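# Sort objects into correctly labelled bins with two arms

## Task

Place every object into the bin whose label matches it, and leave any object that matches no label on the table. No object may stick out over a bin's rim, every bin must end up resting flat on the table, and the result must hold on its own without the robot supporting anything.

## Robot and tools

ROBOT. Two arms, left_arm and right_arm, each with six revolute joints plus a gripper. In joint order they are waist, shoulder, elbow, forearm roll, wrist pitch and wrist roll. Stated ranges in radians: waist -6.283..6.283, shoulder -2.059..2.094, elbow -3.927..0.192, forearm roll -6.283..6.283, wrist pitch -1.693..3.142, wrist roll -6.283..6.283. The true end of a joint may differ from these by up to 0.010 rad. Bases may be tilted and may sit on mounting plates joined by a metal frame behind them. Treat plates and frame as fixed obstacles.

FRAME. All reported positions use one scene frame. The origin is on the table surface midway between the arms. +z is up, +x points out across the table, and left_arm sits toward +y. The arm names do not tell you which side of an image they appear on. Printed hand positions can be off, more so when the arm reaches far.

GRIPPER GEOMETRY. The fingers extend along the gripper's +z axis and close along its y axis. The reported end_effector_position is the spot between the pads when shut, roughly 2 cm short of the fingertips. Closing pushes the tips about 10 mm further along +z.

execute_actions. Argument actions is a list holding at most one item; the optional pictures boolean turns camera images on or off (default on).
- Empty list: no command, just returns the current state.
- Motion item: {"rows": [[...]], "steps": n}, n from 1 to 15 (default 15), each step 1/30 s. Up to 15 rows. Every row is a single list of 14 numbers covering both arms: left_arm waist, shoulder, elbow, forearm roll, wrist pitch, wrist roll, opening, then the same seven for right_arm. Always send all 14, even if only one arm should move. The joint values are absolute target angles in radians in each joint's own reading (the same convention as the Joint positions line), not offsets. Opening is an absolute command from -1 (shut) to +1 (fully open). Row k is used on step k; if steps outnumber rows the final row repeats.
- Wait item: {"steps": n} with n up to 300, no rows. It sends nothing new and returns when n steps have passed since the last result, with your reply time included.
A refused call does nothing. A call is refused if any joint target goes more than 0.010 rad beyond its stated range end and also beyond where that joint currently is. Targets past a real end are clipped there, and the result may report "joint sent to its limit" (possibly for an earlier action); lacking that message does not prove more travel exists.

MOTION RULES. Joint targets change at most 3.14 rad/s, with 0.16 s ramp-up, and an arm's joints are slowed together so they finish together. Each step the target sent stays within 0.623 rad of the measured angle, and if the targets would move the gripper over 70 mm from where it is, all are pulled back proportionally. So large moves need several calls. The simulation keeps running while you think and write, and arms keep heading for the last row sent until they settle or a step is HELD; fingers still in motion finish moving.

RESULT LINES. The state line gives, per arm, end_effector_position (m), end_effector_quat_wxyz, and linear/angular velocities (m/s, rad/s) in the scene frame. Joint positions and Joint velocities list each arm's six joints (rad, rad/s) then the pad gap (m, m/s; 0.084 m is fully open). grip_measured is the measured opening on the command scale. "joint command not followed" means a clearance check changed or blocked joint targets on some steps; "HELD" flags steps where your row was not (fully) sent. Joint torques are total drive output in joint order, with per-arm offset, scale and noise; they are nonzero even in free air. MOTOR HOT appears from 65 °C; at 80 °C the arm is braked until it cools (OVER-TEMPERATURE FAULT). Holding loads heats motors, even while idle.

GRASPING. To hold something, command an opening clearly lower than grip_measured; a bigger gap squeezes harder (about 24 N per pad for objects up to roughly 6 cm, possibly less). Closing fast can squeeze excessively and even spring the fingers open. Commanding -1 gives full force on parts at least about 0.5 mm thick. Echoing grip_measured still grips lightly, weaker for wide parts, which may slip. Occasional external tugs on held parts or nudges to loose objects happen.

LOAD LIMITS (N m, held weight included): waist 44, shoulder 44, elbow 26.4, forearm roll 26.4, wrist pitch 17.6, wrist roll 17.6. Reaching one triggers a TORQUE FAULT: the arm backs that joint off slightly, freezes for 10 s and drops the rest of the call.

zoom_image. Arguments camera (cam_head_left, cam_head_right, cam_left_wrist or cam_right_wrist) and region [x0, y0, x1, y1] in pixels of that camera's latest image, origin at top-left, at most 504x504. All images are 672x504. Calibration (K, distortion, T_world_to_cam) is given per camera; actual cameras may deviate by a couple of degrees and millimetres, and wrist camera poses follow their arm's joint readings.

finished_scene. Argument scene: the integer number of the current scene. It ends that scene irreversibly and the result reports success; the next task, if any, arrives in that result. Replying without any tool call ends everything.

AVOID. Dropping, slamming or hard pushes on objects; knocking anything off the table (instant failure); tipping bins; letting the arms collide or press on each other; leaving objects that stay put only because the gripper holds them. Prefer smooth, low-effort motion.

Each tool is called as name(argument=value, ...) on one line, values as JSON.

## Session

execute_actions(actions=[])

Scene clock: 0.00 s of 4800.00 s.
left_arm: end_effector_position=(+0.1670, +0.0684, +0.1895) grip_measured=+1.00 end_effector_quat_wxyz=(-0.028, -0.165, +0.985, -0.042) end_effector_velocity=(-0.000, +0.000, -0.000) end_effector_angular_velocity=(-0.000, +0.001, +0.002) | right_arm: end_effector_position=(+0.4767, -0.7620, +0.3448) grip_measured=+1.00 end_effector_quat_wxyz=(+0.434, +0.480, +0.537, -0.541) end_effector_velocity=(-0.001, -0.001, +0.000) end_effector_angular_velocity=(-0.001, -0.001, -0.002)
Joint positions: left_arm=[-1.1   -0.591 -0.477 -0.099  1.014  1.854  0.084] | right_arm=[-0.416  0.368 -1.38  -1.801  1.151 -1.137  0.084]
Joint velocities: left_arm=[ 0.     0.     0.    -0.001  0.    -0.002 -0.   ] | right_arm=[-0.001 -0.     0.    -0.     0.001  0.001  0.   ]
Joint torques (N m, as the arm reports them, + toward a larger angle): no reading
camera_calibration (this result's frames):
cam_left_wrist: T_world_to_cam=[[-0.318872, 0.945099, -0.0714728, 0.0368449], [0.946694, 0.313955, -0.072135, -0.101345], [-0.0457355, -0.0906647, -0.994831, 0.33512], [0, 0, 0, 1]] pos_world=[0.123018, 0.0273791, 0.32871]
cam_right_wrist: T_world_to_cam=[[0.985869, -0.0549631, -0.158242, -0.424994], [0.155636, -0.0488618, 0.986605, -0.387081], [-0.0619588, -0.997292, -0.0396171, -0.585577], [0, 0, 0, 1]] pos_world=[0.442951, -0.626264, 0.291446]

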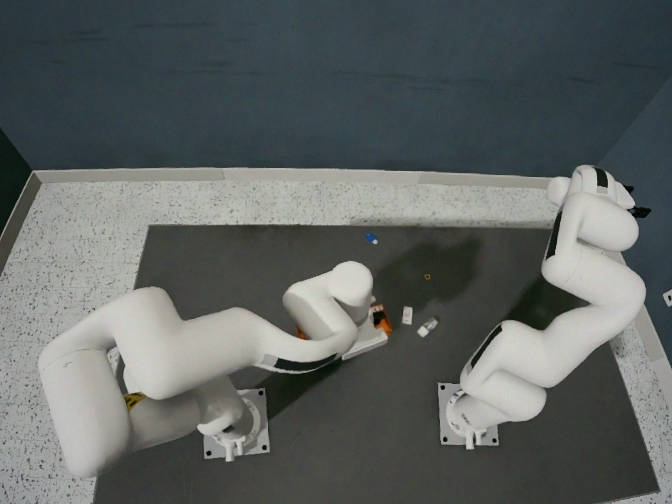

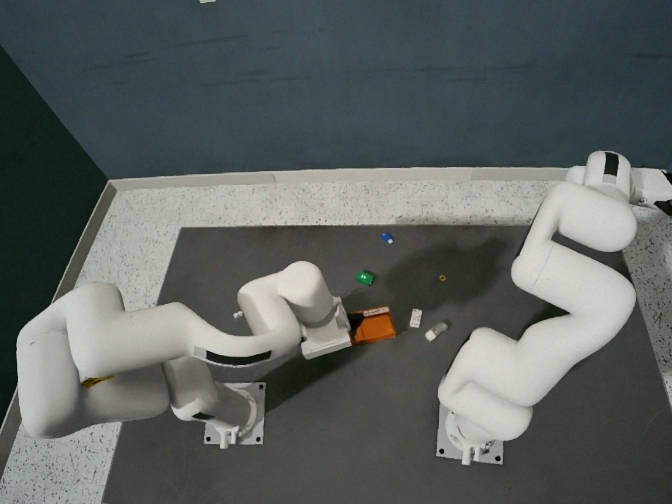

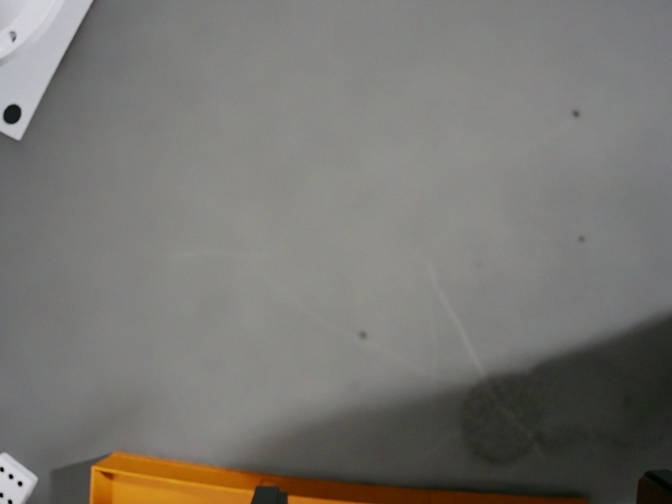

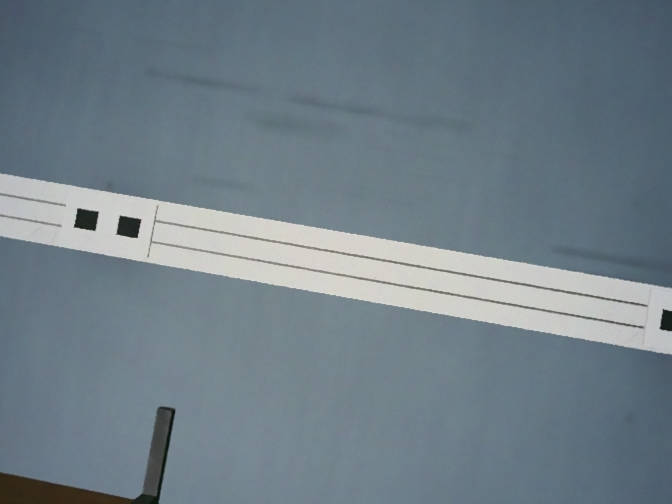

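execute_actions(actions=[{"rows":[[-0.41,-0.669,-0.617,0,1.286,-0.316,1,0.45,-0.669,-0.7,0,1.369,0.338,1]]}], pictures=false)

execute_actions(actions=[{"steps":60}])

Scene clock: 3.73 s of 4800.00 s.
left_arm: end_effector_position=(+0.2654, +0.1765, +0.2290) grip_measured=+1.00 end_effector_quat_wxyz=(-0.011, -0.604, +0.797, -0.015) end_effector_velocity=(+0.151, +0.290, +0.086) end_effector_angular_velocity=(+0.147, +0.067, +2.841) | right_arm: end_effector_position=(+0.4799, -0.5877, +0.3510) grip_measured=+1.00 end_effector_quat_wxyz=(+0.499, +0.613, +0.488, -0.371) end_effector_velocity=(-0.038, +0.402, +0.033) end_effector_angular_velocity=(+0.541, -1.071, +0.049)
Joint positions: left_arm=[-0.653 -0.642 -0.569 -0.034  1.192  1.299  0.084] | right_arm=[-0.106  0.058 -1.102 -1.491  1.241 -0.827  0.084]
Joint velocities: left_arm=[ 0.996 -0.111 -0.197  0.139  0.382 -1.908  0.   ] | right_arm=[ 0.75  -0.762  0.536  0.762  0.168  0.76   0.   ]
Joint torques (N m, as the arm reports them, + toward a larger angle): left_arm=[ -1.41 -12.36 -19.03  -0.17  -1.73  -0.3 ] | right_arm=[ -2.34 -28.65 -12.97  -1.03   0.84   0.34]
Steps of this call (steps 1 to 90: nothing new was sent; then 0.23 s passed at rest; steps 91 to 105: all 15 steps of this action). Readings (joint positions):
91: left_arm=[-1.099 -0.591 -0.477 -0.099 1.014 1.854] | right_arm=[-0.416 0.368 -1.380 -1.801 1.151 -1.137]
92: left_arm=[-1.097 -0.591 -0.478 -0.099 1.016 1.850] | right_arm=[-0.414 0.365 -1.377 -1.798 1.153 -1.133]
94: left_arm=[-1.058 -0.595 -0.485 -0.092 1.034 1.809] | right_arm=[-0.382 0.332 -1.339 -1.761 1.167 -1.097]
98: left_arm=[-0.899 -0.615 -0.521 -0.069 1.097 1.652] | right_arm=[-0.278 0.230 -1.243 -1.663 1.197 -0.999]
105: the state above

Scene clock: 5.73 s of 4800.00 s.
left_arm: end_effector_position=(+0.2914, +0.2513, +0.2500) grip_measured=+1.00 end_effector_quat_wxyz=(+0.000, +1.000, -0.000, -0.000) end_effector_velocity=(+0.000, -0.000, +0.000) end_effector_angular_velocity=(-0.000, -0.001, -0.001) | right_arm: end_effector_position=(+0.2851, -0.1688, +0.2791) grip_measured=+1.00 end_effector_quat_wxyz=(+0.000, +1.000, +0.000, -0.000) end_effector_velocity=(-0.000, -0.000, -0.000) end_effector_angular_velocity=(-0.001, +0.000, +0.001)
Joint positions: left_arm=[-0.41  -0.669 -0.617  0.     1.286 -0.316  0.084] | right_arm=[ 0.45  -0.669 -0.7   -0.     1.369  0.338  0.084]
Joint velocities: left_arm=[-0.    -0.    -0.001 -0.    -0.     0.001  0.   ] | right_arm=[-0.    -0.     0.    -0.001  0.001 -0.001  0.   ]
Joint torques (N m, as the arm reports them, + toward a larger angle): left_arm=[ -0.16 -11.68 -19.76  -0.01  -1.87   0.  ] | right_arm=[ -1.81  -7.5  -13.27  -0.02  -1.99   0.09]
Steps of this call (steps 1 to 60: the robot went on to your last target). Readings (joint positions):
1: left_arm=[-0.620 -0.646 -0.576 -0.029 1.205 1.232] | right_arm=[-0.081 0.033 -1.084 -1.465 1.247 -0.801]
2: left_arm=[-0.588 -0.649 -0.582 -0.025 1.217 1.159] | right_arm=[-0.056 0.006 -1.067 -1.439 1.253 -0.775]
4: left_arm=[-0.527 -0.656 -0.594 -0.016 1.241 0.993] | right_arm=[-0.008 -0.051 -1.032 -1.382 1.264 -0.718]
8: left_arm=[-0.445 -0.665 -0.610 -0.005 1.272 0.626] | right_arm=[0.085 -0.174 -0.965 -1.256 1.285 -0.592]
60: the state above
All arms were judged still, so your last target was given up. Only a new action makes them travel on or press farther. Fingers that are still opening or closing keep moving.
camera_calibration (this result's frames):
cam_left_wrist: T_world_to_cam=[[-0.00875666, -0.999958, 0.00252395, 0.28793], [-0.999954, 0.00874691, -0.00385201, 0.354665], [0.00382978, -0.00255757, -0.999989, 0.382261], [0, 0, 0, 1]] pos_world=[0.355706, 0.285793, 0.382896]
cam_right_wrist: T_world_to_cam=[[-0.00578774, -0.999945, -0.00874813, -0.132446], [-0.999981, 0.00580645, -0.0021152, 0.351224], [0.00216588, 0.00873573, -0.999959, 0.411155], [0, 0, 0, 1]] pos_world=[0.34956, -0.138069, 0.410723]

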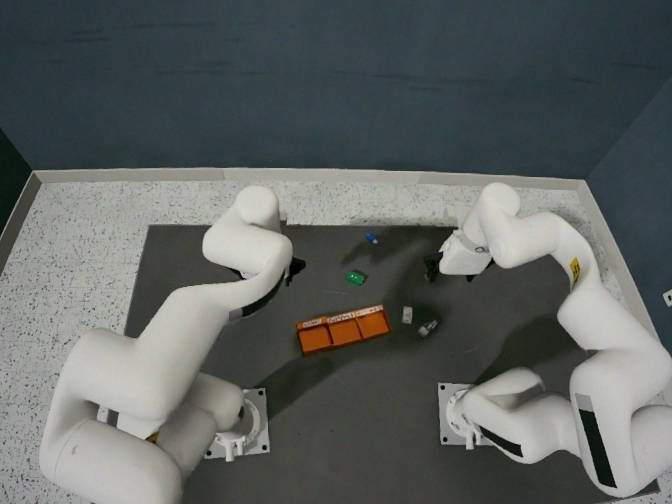

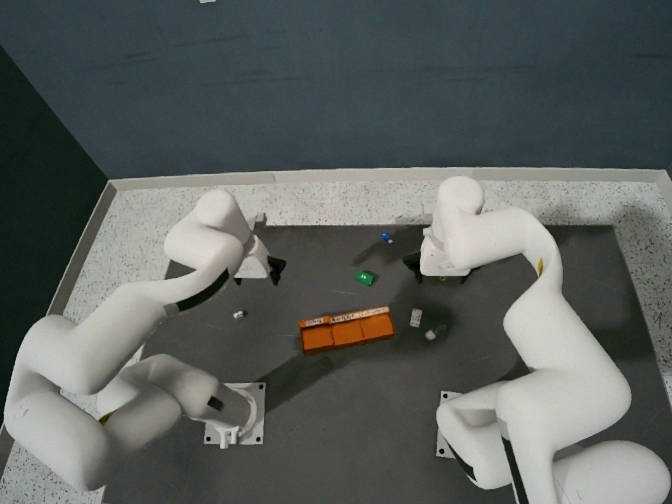

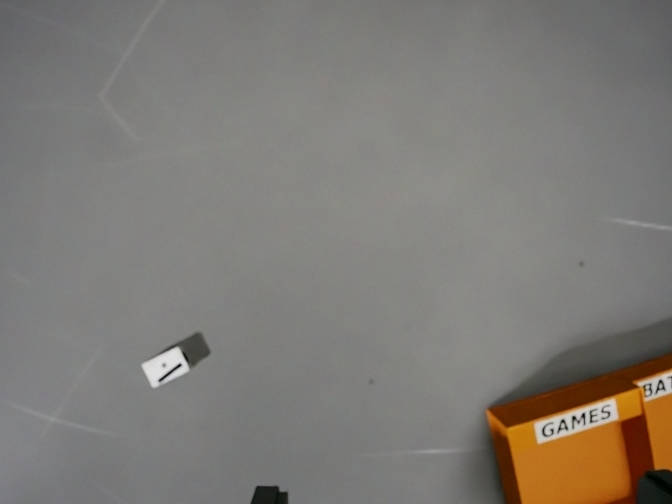

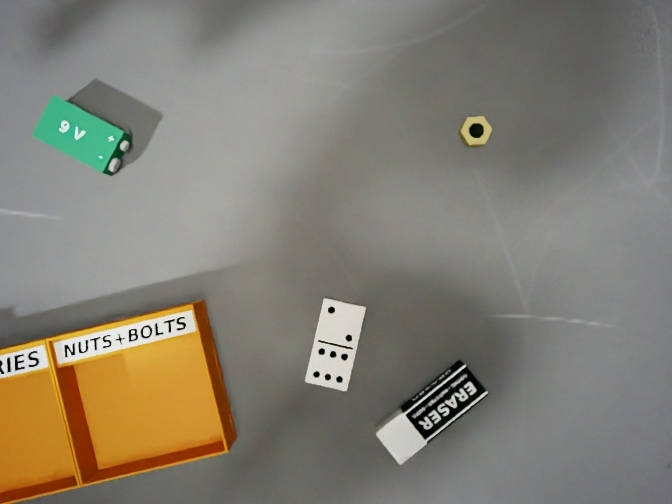

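zoom_image(camera="cam_head_right", region=[365,222,410,256])

Region (365, 222, 410, 256) of cam_head_right's 672x504 image, scaled by 11.200, with more detail than that image has; it fills the top 381 rows of this view, and the rest is white.

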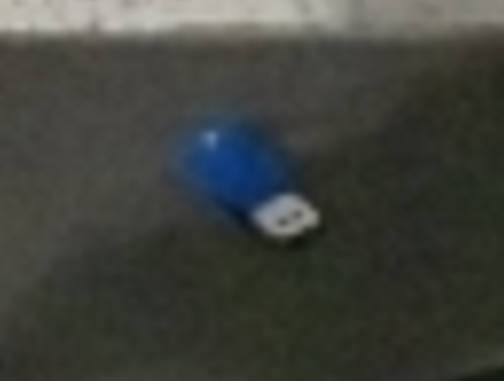

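execute_actions(actions=[{"rows":[[-0.775,0.332,-1.152,0,0.82,-1.781,0.3,0.233,0.014,-0.724,0,0.71,1.69,-0.1]]}], pictures=false)

execute_actions(actions=[{"steps":25}])

Scene clock: 22.30 s of 4800.00 s.
left_arm: end_effector_position=(+0.3913, +0.1283, +0.2447) grip_measured=+0.29 end_effector_quat_wxyz=(+0.034, +0.991, +0.117, +0.046) end_effector_velocity=(+0.140, -0.263, -0.225) end_effector_angular_velocity=(-0.027, +0.227, +0.800) | right_arm: end_effector_position=(+0.3864, -0.1892, +0.1702) grip_measured=-0.11 end_effector_quat_wxyz=(-0.000, +0.945, -0.328, +0.001) end_effector_velocity=(+0.166, -0.082, -0.284) end_effector_angular_velocity=(-0.001, +0.017, -2.068)
Joint positions: left_arm=[-0.609 -0.236 -0.91  -0.     1.032 -0.75   0.056] | right_arm=[ 0.312 -0.24  -0.715 -0.     0.954  0.869  0.039]
Joint velocities: left_arm=[-0.367  1.182 -0.532 -0.001 -0.465 -1.174 -0.   ] | right_arm=[-0.294  0.946 -0.029 -0.    -0.899  1.774 -0.   ]
Joint torques (N m, as the arm reports them, + toward a larger angle): left_arm=[ -0.02 -21.99 -17.58  -0.03  -1.29   0.1 ] | right_arm=[ -1.78 -19.33 -12.28   0.03  -1.71   0.68]
Steps of this call (steps 1 to 90: nothing new was sent; then 13.07 s passed at rest; steps 91 to 105: all 15 steps of this action). Readings (joint positions):
91: left_arm=[-0.410 -0.669 -0.617 0.000 1.286 -0.316] | right_arm=[0.450 -0.669 -0.700 0.000 1.369 0.338]
92: left_arm=[-0.412 -0.666 -0.619 0.000 1.283 -0.320] | right_arm=[0.449 -0.666 -0.700 0.000 1.365 0.342]
94: left_arm=[-0.434 -0.629 -0.651 0.000 1.255 -0.360] | right_arm=[0.436 -0.630 -0.705 0.000 1.324 0.383]
98: left_arm=[-0.506 -0.497 -0.759 0.000 1.163 -0.489] | right_arm=[0.385 -0.475 -0.707 -0.000 1.178 0.535]
105: the state above

Scene clock: 23.13 s of 4800.00 s.
left_arm: end_effector_position=(+0.4206, +0.0129, +0.0920) grip_measured=+0.29 end_effector_quat_wxyz=(+0.002, +0.853, +0.521, +0.001) end_effector_velocity=(-0.003, -0.001, -0.009) end_effector_angular_velocity=(+0.007, +0.009, +0.037) | right_arm: end_effector_position=(+0.4217, -0.2155, +0.0902) grip_measured=-0.11 end_effector_quat_wxyz=(-0.000, +0.708, -0.706, +0.000) end_effector_velocity=(-0.001, -0.000, -0.002) end_effector_angular_velocity=(-0.000, +0.003, -0.004)
Joint positions: left_arm=[-0.774  0.329 -1.152  0.     0.82  -1.777  0.056] | right_arm=[ 0.233  0.014 -0.724 -0.     0.71   1.69   0.039]
Joint velocities: left_arm=[-0.005  0.019 -0.002 -0.    -0.005 -0.042 -0.   ] | right_arm=[-0.001  0.004  0.001  0.    -0.001  0.003 -0.   ]
Joint torques (N m, as the arm reports them, + toward a larger angle): left_arm=[ -1.09 -38.09 -17.58   0.16  -1.27   0.35] | right_arm=[ -1.63 -23.16 -11.16  -0.07  -1.88   0.07]
Steps of this call (steps 1 to 25: the robot went on to your last target). Readings (joint positions):
1: left_arm=[-0.621 -0.197 -0.927 -0.000 1.017 -0.790] | right_arm=[0.303 -0.209 -0.716 -0.000 0.924 0.930]
2: left_arm=[-0.632 -0.158 -0.943 -0.000 1.003 -0.830] | right_arm=[0.293 -0.179 -0.717 -0.000 0.895 0.997]
4: left_arm=[-0.653 -0.084 -0.973 -0.000 0.976 -0.915] | right_arm=[0.275 -0.121 -0.719 -0.000 0.839 1.150]
8: left_arm=[-0.693 0.052 -1.032 -0.000 0.925 -1.116] | right_arm=[0.247 -0.029 -0.721 0.000 0.753 1.485]
25: the state above
camera_calibration (this result's frames):
cam_left_wrist: T_world_to_cam=[[0.885719, -0.464183, 0.00598729, -0.332353], [-0.464172, -0.885739, -0.00315829, 0.27146], [0.0067692, 0.0000182295, -0.999977, 0.221875], [0, 0, 0, 1]] pos_world=[0.418873, 0.0861665, 0.224717]
cam_right_wrist: T_world_to_cam=[[-0.999951, 0.0034064, -0.00929027, 0.455535], [0.00342575, 0.999992, -0.00206825, 0.278804], [0.00928315, -0.00209998, -0.999955, 0.217045], [0, 0, 0, 1]] pos_world=[0.452542, -0.279898, 0.221844]

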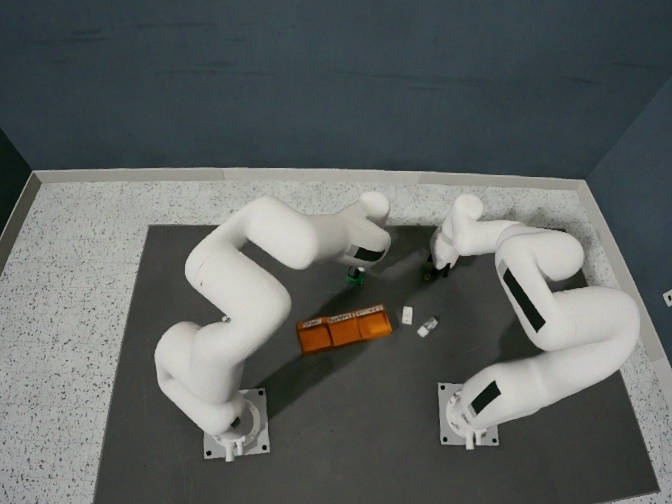

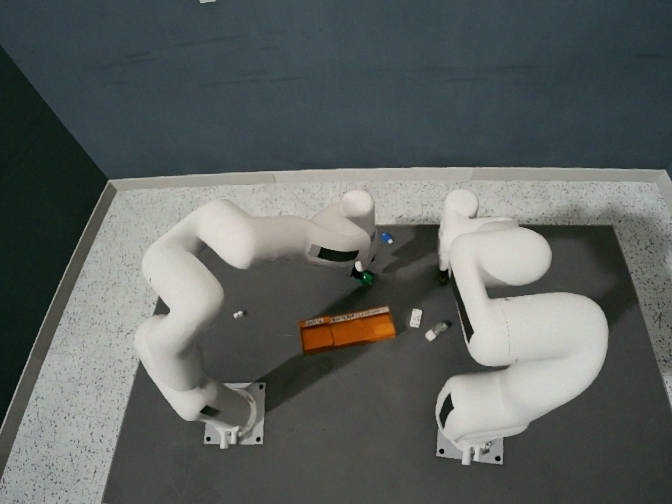

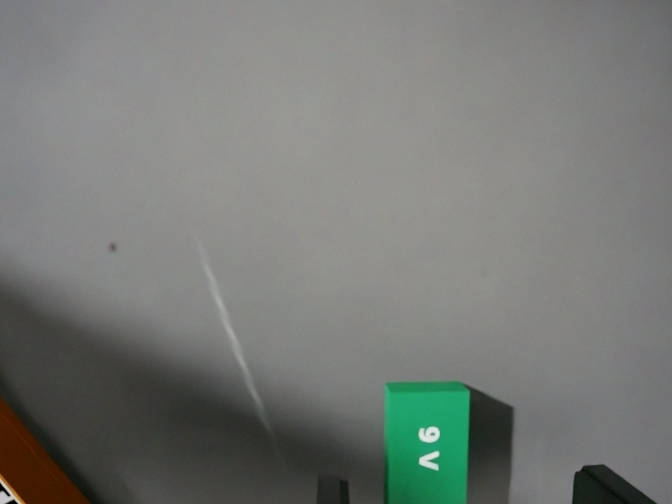

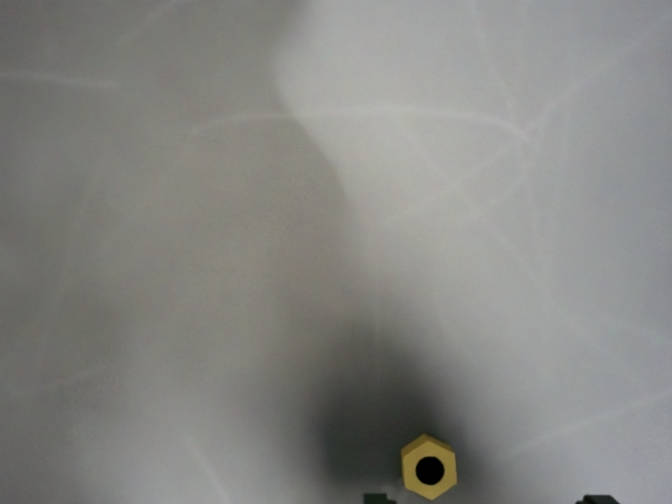

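execute_actions(actions=[{"rows":[[-0.775,0.4533,-1.125,0,0.672,-1.781,0.3,0.238,0.193,-0.698,0,0.505,1.65,-0.1]]}], pictures=false)

execute_actions(actions=[{"steps":8}], pictures=false)

execute_actions(actions=[{"rows":[[-0.775,0.4533,-1.125,0,0.672,-1.781,0.1,0.238,0.193,-0.698,0,0.505,1.65,-0.3],[-0.775,0.4533,-1.125,0,0.672,-1.781,-0.1,0.238,0.193,-0.698,0,0.505,1.65,-0.4],[-0.775,0.4533,-1.125,0,0.672,-1.781,-0.25,0.238,0.193,-0.698,0,0.505,1.65,-0.5],[-0.775,0.4533,-1.125,0,0.672,-1.781,-0.35,0.238,0.193,-0.698,0,0.505,1.65,-0.6],[-0.775,0.4533,-1.125,0,0.672,-1.781,-0.45,0.238,0.193,-0.698,0,0.505,1.65,-0.7],[-0.775,0.4533,-1.125,0,0.672,-1.781,-0.7,0.238,0.193,-0.698,0,0.505,1.65,-0.9]],"steps":13}], pictures=false)

execute_actions(actions=[{"rows":[[-0.775,0.332,-1.152,0,0.82,-1.781,-0.7,0.238,0.014,-0.724,0,0.71,1.65,-0.9]]}], pictures=false)

Scene clock: 31.93 s of 4800.00 s.
left_arm: end_effector_position=(+0.4209, +0.0120, +0.0303) grip_measured=+0.29 end_effector_quat_wxyz=(+0.002, +0.853, +0.523, +0.001) end_effector_velocity=(-0.005, +0.004, -0.010) end_effector_angular_velocity=(+0.008, +0.010, +0.001) | right_arm: end_effector_position=(+0.4236, -0.2133, +0.0239) grip_measured=-0.11 end_effector_quat_wxyz=(-0.001, +0.724, -0.690, +0.001) end_effector_velocity=(+0.000, -0.000, -0.006) end_effector_angular_velocity=(+0.001, -0.006, +0.004)
Joint positions: left_arm=[-0.775  0.45  -1.127 -0.     0.673 -1.781  0.056] | right_arm=[ 0.238  0.19  -0.7   -0.     0.507  1.65   0.039]
Joint velocities: left_arm=[-0.     0.012  0.013 -0.    -0.013 -0.001 -0.   ] | right_arm=[-0.001  0.014  0.006  0.001 -0.026 -0.005 -0.   ]
Joint torques (N m, as the arm reports them, + toward a larger angle): left_arm=[ -0.68 -39.86 -15.4   -0.01  -1.38   0.02] | right_arm=[ -1.8  -25.05  -9.29   0.07  -1.83   0.23]
Steps of this call (steps 1 to 30: the robot went on to your last target; steps 31 to 100: nothing new was sent; then 4.97 s passed at rest; steps 101 to 115: all 15 steps of this action). Readings (joint positions):
101: left_arm=[-0.775 0.332 -1.152 -0.000 0.820 -1.781] | right_arm=[0.233 0.014 -0.724 -0.000 0.710 1.690]
102: left_arm=[-0.775 0.334 -1.152 -0.000 0.816 -1.781] | right_arm=[0.233 0.016 -0.724 -0.000 0.706 1.689]
104: left_arm=[-0.775 0.360 -1.150 -0.000 0.776 -1.781] | right_arm=[0.234 0.047 -0.723 -0.000 0.664 1.681]
108: left_arm=[-0.775 0.443 -1.121 0.000 0.696 -1.781] | right_arm=[0.237 0.166 -0.697 0.000 0.544 1.657]
115: the state above

Scene clock: 32.20 s of 4800.00 s.
left_arm: end_effector_position=(+0.4197, +0.0130, +0.0282) grip_measured=+0.29 end_effector_quat_wxyz=(+0.000, +0.853, +0.523, +0.000) end_effector_velocity=(-0.000, +0.000, -0.001) end_effector_angular_velocity=(+0.001, +0.000, -0.001) | right_arm: end_effector_position=(+0.4226, -0.2134, +0.0225) grip_measured=-0.11 end_effector_quat_wxyz=(-0.000, +0.724, -0.690, +0.000) end_effector_velocity=(-0.001, -0.000, -0.001) end_effector_angular_velocity=(-0.001, +0.001, +0.000)
Joint positions: left_arm=[-0.775  0.453 -1.125 -0.     0.672 -1.781  0.056] | right_arm=[ 0.238  0.192 -0.698 -0.     0.505  1.65   0.039]
Joint velocities: left_arm=[-0.     0.002  0.     0.001 -0.001  0.    -0.   ] | right_arm=[-0.     0.002  0.001 -0.001 -0.001  0.001 -0.   ]
Joint torques (N m, as the arm reports them, + toward a larger angle): left_arm=[ -0.81 -40.51 -15.92  -0.09  -1.81   0.16] | right_arm=[ -1.63 -25.51  -9.61   0.08  -2.02   0.28]
Steps of this call (steps 1 to 8: the robot went on to your last target). Readings (joint positions):
1: left_arm=[-0.775 0.451 -1.127 -0.000 0.673 -1.781] | right_arm=[0.238 0.190 -0.699 -0.000 0.506 1.650]
2: left_arm=[-0.775 0.451 -1.126 -0.000 0.672 -1.781] | right_arm=[0.238 0.191 -0.699 -0.000 0.506 1.650]
4: left_arm=[-0.775 0.452 -1.125 -0.000 0.672 -1.781] | right_arm=[0.238 0.192 -0.698 -0.000 0.506 1.650]
8: the state above

Scene clock: 32.63 s of 4800.00 s.
left_arm: end_effector_position=(+0.4197, +0.0130, +0.0281) grip_measured=-0.41 end_effector_quat_wxyz=(-0.000, +0.853, +0.523, -0.000) end_effector_velocity=(-0.000, +0.000, -0.000) end_effector_angular_velocity=(-0.000, +0.000, +0.001) | right_arm: end_effector_position=(+0.4225, -0.2134, +0.0223) grip_measured=-0.66 end_effector_quat_wxyz=(-0.000, +0.724, -0.690, +0.000) end_effector_velocity=(-0.000, -0.000, -0.000) end_effector_angular_velocity=(+0.000, +0.001, +0.000)
Joint positions: left_arm=[-0.775  0.453 -1.125  0.     0.672 -1.781  0.026] | right_arm=[ 0.238  0.193 -0.698 -0.     0.505  1.65   0.015]
Joint velocities: left_arm=[ 0.     0.     0.    -0.001 -0.     0.     0.   ] | right_arm=[-0.     0.001 -0.     0.    -0.    -0.001 -0.   ]
Joint torques (N m, as the arm reports them, + toward a larger angle): left_arm=[ -0.49 -40.43 -15.6   -0.05  -1.58   0.24] | right_arm=[ -1.84 -25.01  -9.39  -0.07  -1.96   0.21]
Steps of this call (steps 1 to 13: all 13 steps of this action). Readings (joint positions):
1: left_arm=[-0.775 0.453 -1.125 -0.000 0.672 -1.781] | right_arm=[0.238 0.193 -0.698 -0.000 0.505 1.650]
2: left_arm=[-0.775 0.453 -1.125 -0.000 0.672 -1.781] | right_arm=[0.238 0.193 -0.698 -0.000 0.505 1.650]
4: left_arm=[-0.775 0.453 -1.125 -0.000 0.672 -1.781] | right_arm=[0.238 0.193 -0.698 -0.000 0.505 1.650]
8: left_arm=[-0.775 0.453 -1.125 0.000 0.672 -1.781] | right_arm=[0.238 0.193 -0.698 -0.000 0.505 1.650]
13: the state above

Scene clock: 33.13 s of 4800.00 s.
left_arm: end_effector_position=(+0.4186, +0.0139, +0.0875) grip_measured=-0.41 end_effector_quat_wxyz=(-0.002, +0.853, +0.522, -0.001) end_effector_velocity=(+0.004, -0.003, +0.011) end_effector_angular_velocity=(-0.008, -0.011, +0.000) | right_arm: end_effector_position=(+0.4203, -0.2137, +0.0881) grip_measured=-0.66 end_effector_quat_wxyz=(+0.001, +0.724, -0.690, -0.001) end_effector_velocity=(+0.001, -0.000, +0.009) end_effector_angular_velocity=(-0.000, -0.003, +0.001)
Joint positions: left_arm=[-0.775  0.335 -1.149  0.     0.819 -1.781  0.026] | right_arm=[ 0.238  0.017 -0.722  0.     0.708  1.65   0.015]
Joint velocities: left_arm=[-0.    -0.012 -0.015  0.001  0.013 -0.001  0.   ] | right_arm=[-0.    -0.017 -0.009 -0.001  0.024 -0.001  0.   ]
Joint torques (N m, as the arm reports them, + toward a larger angle): left_arm=[ -0.72 -40.46 -18.67   0.17  -1.98   0.21] | right_arm=[ -1.8  -23.56 -11.36  -0.2   -2.07   0.21]
Steps of this call (steps 1 to 15: all 15 steps of this action). Readings (joint positions):
1: left_arm=[-0.775 0.453 -1.125 0.000 0.672 -1.781] | right_arm=[0.238 0.193 -0.698 -0.000 0.505 1.650]
2: left_arm=[-0.775 0.451 -1.125 0.000 0.676 -1.781] | right_arm=[0.238 0.191 -0.698 0.000 0.509 1.650]
4: left_arm=[-0.775 0.426 -1.126 0.000 0.716 -1.781] | right_arm=[0.238 0.160 -0.699 0.000 0.551 1.650]
8: left_arm=[-0.775 0.343 -1.156 -0.000 0.796 -1.781] | right_arm=[0.238 0.041 -0.725 -0.000 0.671 1.650]
15: the state above

execute_actions(actions=[{"rows":[[-0.99,-0.147,-0.543,0,0.69,-2.716,-0.7,0.1,0.014,-0.724,0,0.71,1.65,-0.9]]}], pictures=false)

execute_actions(actions=[{"steps":15}])

Scene clock: 38.20 s of 4800.00 s.
left_arm: end_effector_position=(+0.2817, +0.0396, +0.0956) grip_measured=-0.41 end_effector_quat_wxyz=(+0.000, +0.699, +0.715, -0.000) end_effector_velocity=(-0.305, +0.115, -0.029) end_effector_angular_velocity=(+0.002, +0.003, +1.678) | right_arm: end_effector_position=(+0.4246, -0.2700, +0.0900) grip_measured=-0.66 end_effector_quat_wxyz=(+0.000, +0.675, -0.738, -0.000) end_effector_velocity=(+0.000, -0.004, -0.000) end_effector_angular_velocity=(+0.001, -0.001, -0.011)
Joint positions: left_arm=[-0.94  -0.035 -0.686 -0.     0.721 -2.439  0.026] | right_arm=[ 0.102  0.014 -0.724 -0.     0.71   1.65   0.015]
Joint velocities: left_arm=[-0.376 -0.841  1.071  0.    -0.226 -2.054 -0.   ] | right_arm=[-0.011  0.001 -0.001  0.001 -0.001 -0.    -0.   ]
Joint torques (N m, as the arm reports them, + toward a larger angle): left_arm=[ -0.06 -25.67 -16.84   0.02  -1.49   0.48] | right_arm=[ -1.38 -23.26 -10.9   -0.19  -1.92   0.09]
Steps of this call (steps 1 to 15: the robot went on to your last target; steps 16 to 90: nothing new was sent; then 1.57 s passed at rest; steps 91 to 105: all 15 steps of this action). Readings (joint positions):
91: left_arm=[-0.775 0.332 -1.152 0.000 0.820 -1.781] | right_arm=[0.238 0.014 -0.724 -0.000 0.710 1.650]
92: left_arm=[-0.776 0.330 -1.149 0.000 0.819 -1.785] | right_arm=[0.235 0.014 -0.724 -0.000 0.710 1.650]
94: left_arm=[-0.788 0.301 -1.111 0.000 0.810 -1.826] | right_arm=[0.201 0.014 -0.724 -0.000 0.710 1.650]
98: left_arm=[-0.849 0.168 -0.944 -0.000 0.776 -2.007] | right_arm=[0.116 0.014 -0.724 0.000 0.710 1.650]
105: the state above

Scene clock: 38.70 s of 4800.00 s.
left_arm: end_effector_position=(+0.2422, +0.0568, +0.0900) grip_measured=-0.41 end_effector_quat_wxyz=(+0.000, +0.614, +0.789, -0.000) end_effector_velocity=(-0.003, +0.002, -0.001) end_effector_angular_velocity=(+0.002, +0.002, +0.008) | right_arm: end_effector_position=(+0.4246, -0.2707, +0.0900) grip_measured=-0.66 end_effector_quat_wxyz=(+0.000, +0.674, -0.738, +0.000) end_effector_velocity=(+0.000, +0.001, +0.000) end_effector_angular_velocity=(-0.000, -0.000, +0.002)
Joint positions: left_arm=[-0.989 -0.146 -0.544 -0.     0.69  -2.715  0.026] | right_arm=[ 0.1    0.014 -0.724 -0.     0.71   1.65   0.015]
Joint velocities: left_arm=[-0.004 -0.007  0.011 -0.    -0.001 -0.011  0.   ] | right_arm=[ 0.002 -0.    -0.    -0.001 -0.    -0.     0.   ]
Joint torques (N m, as the arm reports them, + toward a larger angle): left_arm=[ -0.67 -24.6  -16.68  -0.04  -1.78  -0.01] | right_arm=[ -1.5  -23.1  -11.3   -0.22  -2.05   0.09]
Steps of this call (steps 1 to 15: the robot went on to your last target). Readings (joint positions):
1: left_arm=[-0.952 -0.062 -0.651 -0.000 0.713 -2.505] | right_arm=[0.101 0.014 -0.724 -0.000 0.710 1.650]
2: left_arm=[-0.963 -0.087 -0.620 -0.000 0.707 -2.565] | right_arm=[0.101 0.014 -0.724 -0.000 0.710 1.650]
4: left_arm=[-0.978 -0.121 -0.576 0.000 0.698 -2.647] | right_arm=[0.101 0.014 -0.724 -0.000 0.710 1.650]
8: left_arm=[-0.987 -0.141 -0.550 0.000 0.692 -2.702] | right_arm=[0.100 0.014 -0.724 -0.000 0.710 1.650]
15: the state above
camera_calibration (this result's frames):
cam_left_wrist: T_world_to_cam=[[0.971379, 0.237521, 0.00261841, -0.214253], [0.237529, -0.971374, -0.00361476, 0.0625209], [0.00168488, 0.00413325, -0.99999, 0.222112], [0, 0, 0, 1]] pos_world=[0.192896, 0.110703, 0.222897]
cam_right_wrist: T_world_to_cam=[[-0.99527, 0.0967534, -0.0087811, 0.481902], [0.0967756, 0.995304, -0.00213083, 0.293069], [0.0085337, -0.00297055, -0.999959, 0.21675], [0, 0, 0, 1]] pos_world=[0.449411, -0.337675, 0.221597]

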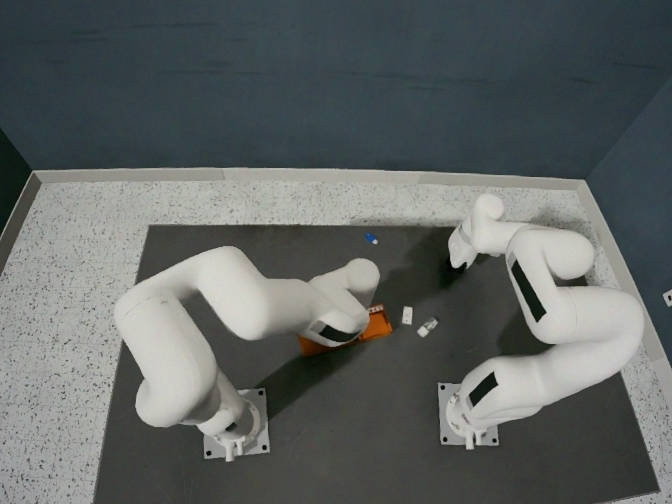

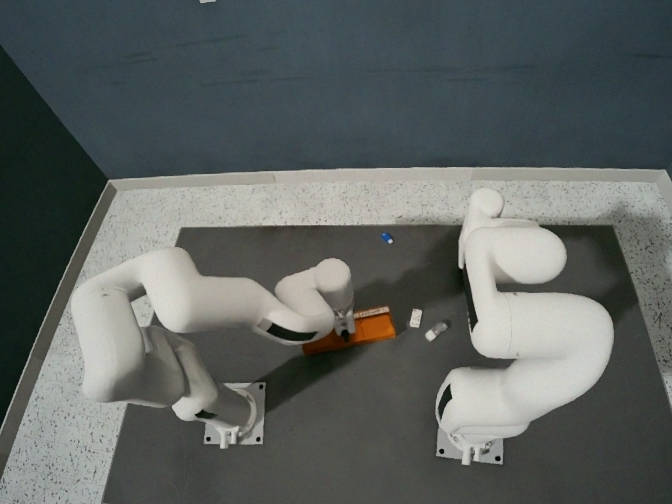

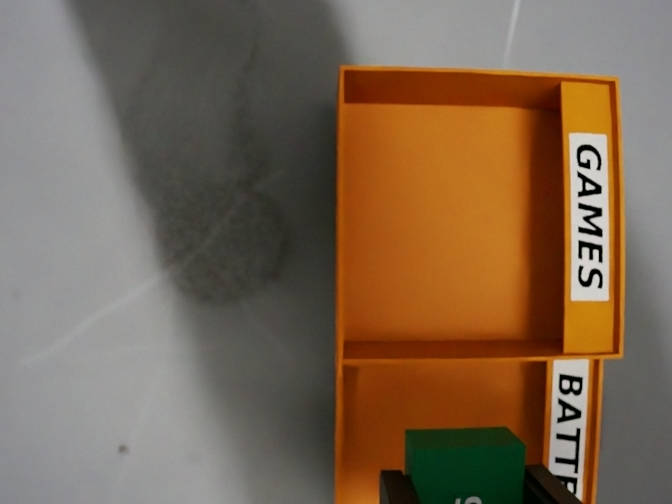

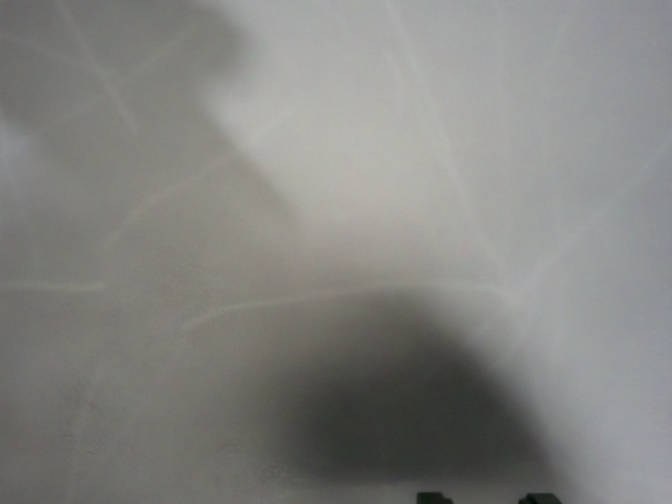

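execute_actions(actions=[{"rows":[[-0.997,-0.125,-0.571,0,0.696,-2.72,-0.7,0.1,0.014,-0.724,0,0.71,1.65,-0.9]],"steps":8}], pictures=false)

execute_actions(actions=[{"rows":[[-0.997,0.037,-0.539,0,0.502,-2.72,-0.7,0.1,0.014,-0.724,0,0.71,1.65,-0.9]]}], pictures=false)

execute_actions(actions=[{"steps":6}])

Scene clock: 45.10 s of 4800.00 s.
left_arm: end_effector_position=(+0.2444, +0.0498, +0.0914) grip_measured=-0.41 end_effector_quat_wxyz=(+0.000, +0.615, +0.788, -0.000) end_effector_velocity=(+0.000, -0.004, -0.002) end_effector_angular_velocity=(+0.009, +0.007, +0.000) | right_arm: end_effector_position=(+0.4246, -0.2707, +0.0900) grip_measured=-0.66 end_effector_quat_wxyz=(+0.000, +0.674, -0.738, +0.000) end_effector_velocity=(-0.000, +0.000, -0.000) end_effector_angular_velocity=(+0.000, +0.001, -0.000)
Joint positions: left_arm=[-0.996 -0.127 -0.569 -0.     0.695 -2.72   0.026] | right_arm=[ 0.1    0.014 -0.724 -0.     0.71   1.65   0.015]
Joint velocities: left_arm=[-0.007  0.022 -0.021 -0.001  0.01  -0.006 -0.   ] | right_arm=[ 0.001  0.001 -0.     0.     0.001  0.001  0.   ]
Joint torques (N m, as the arm reports them, + toward a larger angle): left_arm=[ -0.18 -24.57 -16.18   0.46  -1.78   0.14] | right_arm=[ -1.74 -23.05 -11.14  -0.09  -1.85   0.16]
Steps of this call (steps 1 to 15: the robot went on to your last target; steps 16 to 90: nothing new was sent; then 3.13 s passed at rest; steps 91 to 98: all 8 steps of this action). Readings (joint positions):
91: left_arm=[-0.990 -0.147 -0.543 0.000 0.690 -2.716] | right_arm=[0.100 0.014 -0.724 0.000 0.710 1.650]
92: left_arm=[-0.991 -0.145 -0.545 0.000 0.691 -2.716] | right_arm=[0.100 0.014 -0.724 0.000 0.710 1.650]
94: left_arm=[-0.994 -0.135 -0.558 0.000 0.693 -2.718] | right_arm=[0.100 0.014 -0.724 -0.000 0.710 1.650]
98: the state above

Scene clock: 45.60 s of 4800.00 s.
left_arm: end_effector_position=(+0.2451, +0.0487, +0.0362) grip_measured=-0.41 end_effector_quat_wxyz=(+0.001, +0.615, +0.788, -0.000) end_effector_velocity=(-0.001, +0.001, -0.006) end_effector_angular_velocity=(-0.000, -0.001, -0.002) | right_arm: end_effector_position=(+0.4246, -0.2707, +0.0900) grip_measured=-0.66 end_effector_quat_wxyz=(+0.000, +0.674, -0.738, +0.000) end_effector_velocity=(+0.000, +0.001, +0.000) end_effector_angular_velocity=(-0.000, -0.001, +0.002)
Joint positions: left_arm=[-0.997  0.034 -0.541 -0.     0.504 -2.72   0.026] | right_arm=[ 0.1    0.014 -0.724  0.     0.71   1.65   0.015]
Joint velocities: left_arm=[ 0.     0.015  0.008  0.001 -0.023  0.001 -0.   ] | right_arm=[ 0.002 -0.    -0.    -0.001 -0.     0.001 -0.   ]
Joint torques (N m, as the arm reports them, + toward a larger angle): left_arm=[ -0.33 -26.92 -13.85   0.01  -1.75   0.22] | right_arm=[ -1.58 -23.42 -11.38  -0.06  -1.9    0.15]
Steps of this call (steps 1 to 15: all 15 steps of this action). Readings (joint positions):
1: left_arm=[-0.997 -0.126 -0.570 -0.000 0.695 -2.720] | right_arm=[0.100 0.014 -0.724 0.000 0.710 1.650]
2: left_arm=[-0.997 -0.124 -0.569 -0.000 0.692 -2.720] | right_arm=[0.100 0.014 -0.724 -0.000 0.710 1.650]
4: left_arm=[-0.997 -0.094 -0.565 -0.000 0.650 -2.720] | right_arm=[0.100 0.014 -0.724 -0.000 0.710 1.650]
8: left_arm=[-0.997 0.014 -0.539 0.000 0.538 -2.720] | right_arm=[0.100 0.014 -0.724 -0.000 0.710 1.650]
15: the state above

Scene clock: 45.80 s of 4800.00 s.
left_arm: end_effector_position=(+0.2447, +0.0492, +0.0352) grip_measured=-0.41 end_effector_quat_wxyz=(+0.000, +0.615, +0.788, -0.000) end_effector_velocity=(-0.001, +0.001, -0.002) end_effector_angular_velocity=(+0.003, +0.002, -0.001) | right_arm: end_effector_position=(+0.4246, -0.2707, +0.0900) grip_measured=-0.66 end_effector_quat_wxyz=(+0.000, +0.674, -0.738, +0.000) end_effector_velocity=(-0.000, -0.000, -0.001) end_effector_angular_velocity=(+0.000, +0.002, +0.000)
Joint positions: left_arm=[-0.997  0.036 -0.539 -0.     0.502 -2.72   0.026] | right_arm=[ 0.1    0.014 -0.724  0.     0.71   1.65   0.015]
Joint velocities: left_arm=[ 0.     0.005  0.002  0.    -0.003  0.    -0.   ] | right_arm=[-0.     0.001  0.     0.001  0.    -0.001 -0.   ]
Joint torques (N m, as the arm reports them, + toward a larger angle): left_arm=[ -1.12 -26.19 -14.14  -0.2   -1.68   0.41] | right_arm=[ -1.87 -23.26 -11.36  -0.17  -1.87   0.03]
Steps of this call (steps 1 to 6: the robot went on to your last target). Readings (joint positions):
1: left_arm=[-0.997 0.035 -0.540 -0.000 0.503 -2.720] | right_arm=[0.100 0.014 -0.724 -0.000 0.710 1.650]
2: left_arm=[-0.997 0.035 -0.540 -0.000 0.503 -2.720] | right_arm=[0.100 0.014 -0.724 -0.000 0.710 1.650]
4: left_arm=[-0.997 0.036 -0.539 -0.000 0.502 -2.720] | right_arm=[0.100 0.014 -0.724 0.000 0.710 1.650]
6: the state above
camera_calibration (this result's frames):
cam_left_wrist: T_world_to_cam=[[0.971935, 0.235233, 0.0028025, -0.214753], [0.235242, -0.971932, -0.00321286, 0.0549245], [0.00196807, 0.00378195, -0.999991, 0.16726], [0, 0, 0, 1]] pos_world=[0.195477, 0.103267, 0.168037]
cam_right_wrist: T_world_to_cam=[[-0.995262, 0.0968284, -0.00878144, 0.481922], [0.0968505, 0.995297, -0.0021306, 0.293066], [0.00853384, -0.00297099, -0.999959, 0.216749], [0, 0, 0, 1]] pos_world=[0.449406, -0.337708, 0.221597]

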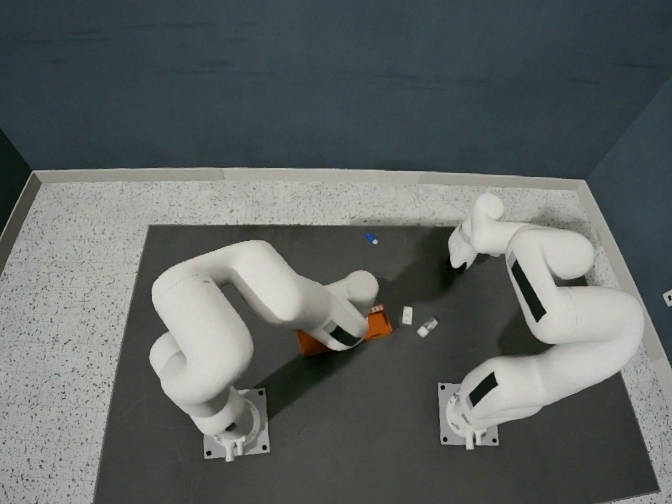

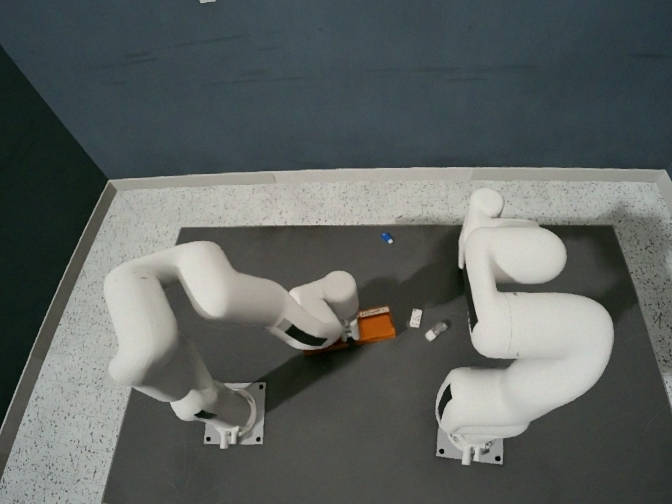

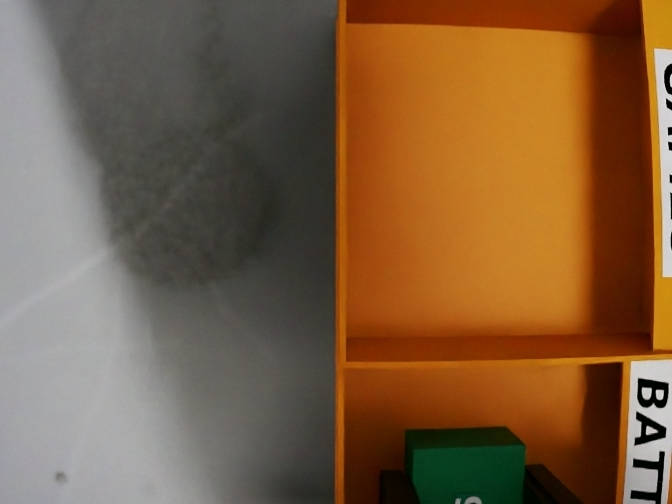

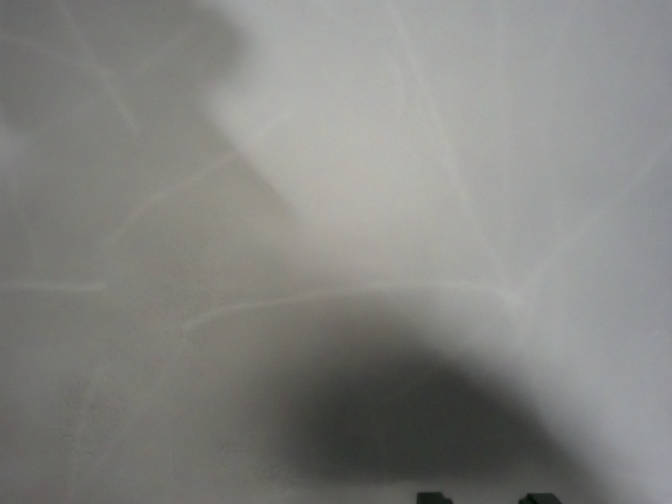

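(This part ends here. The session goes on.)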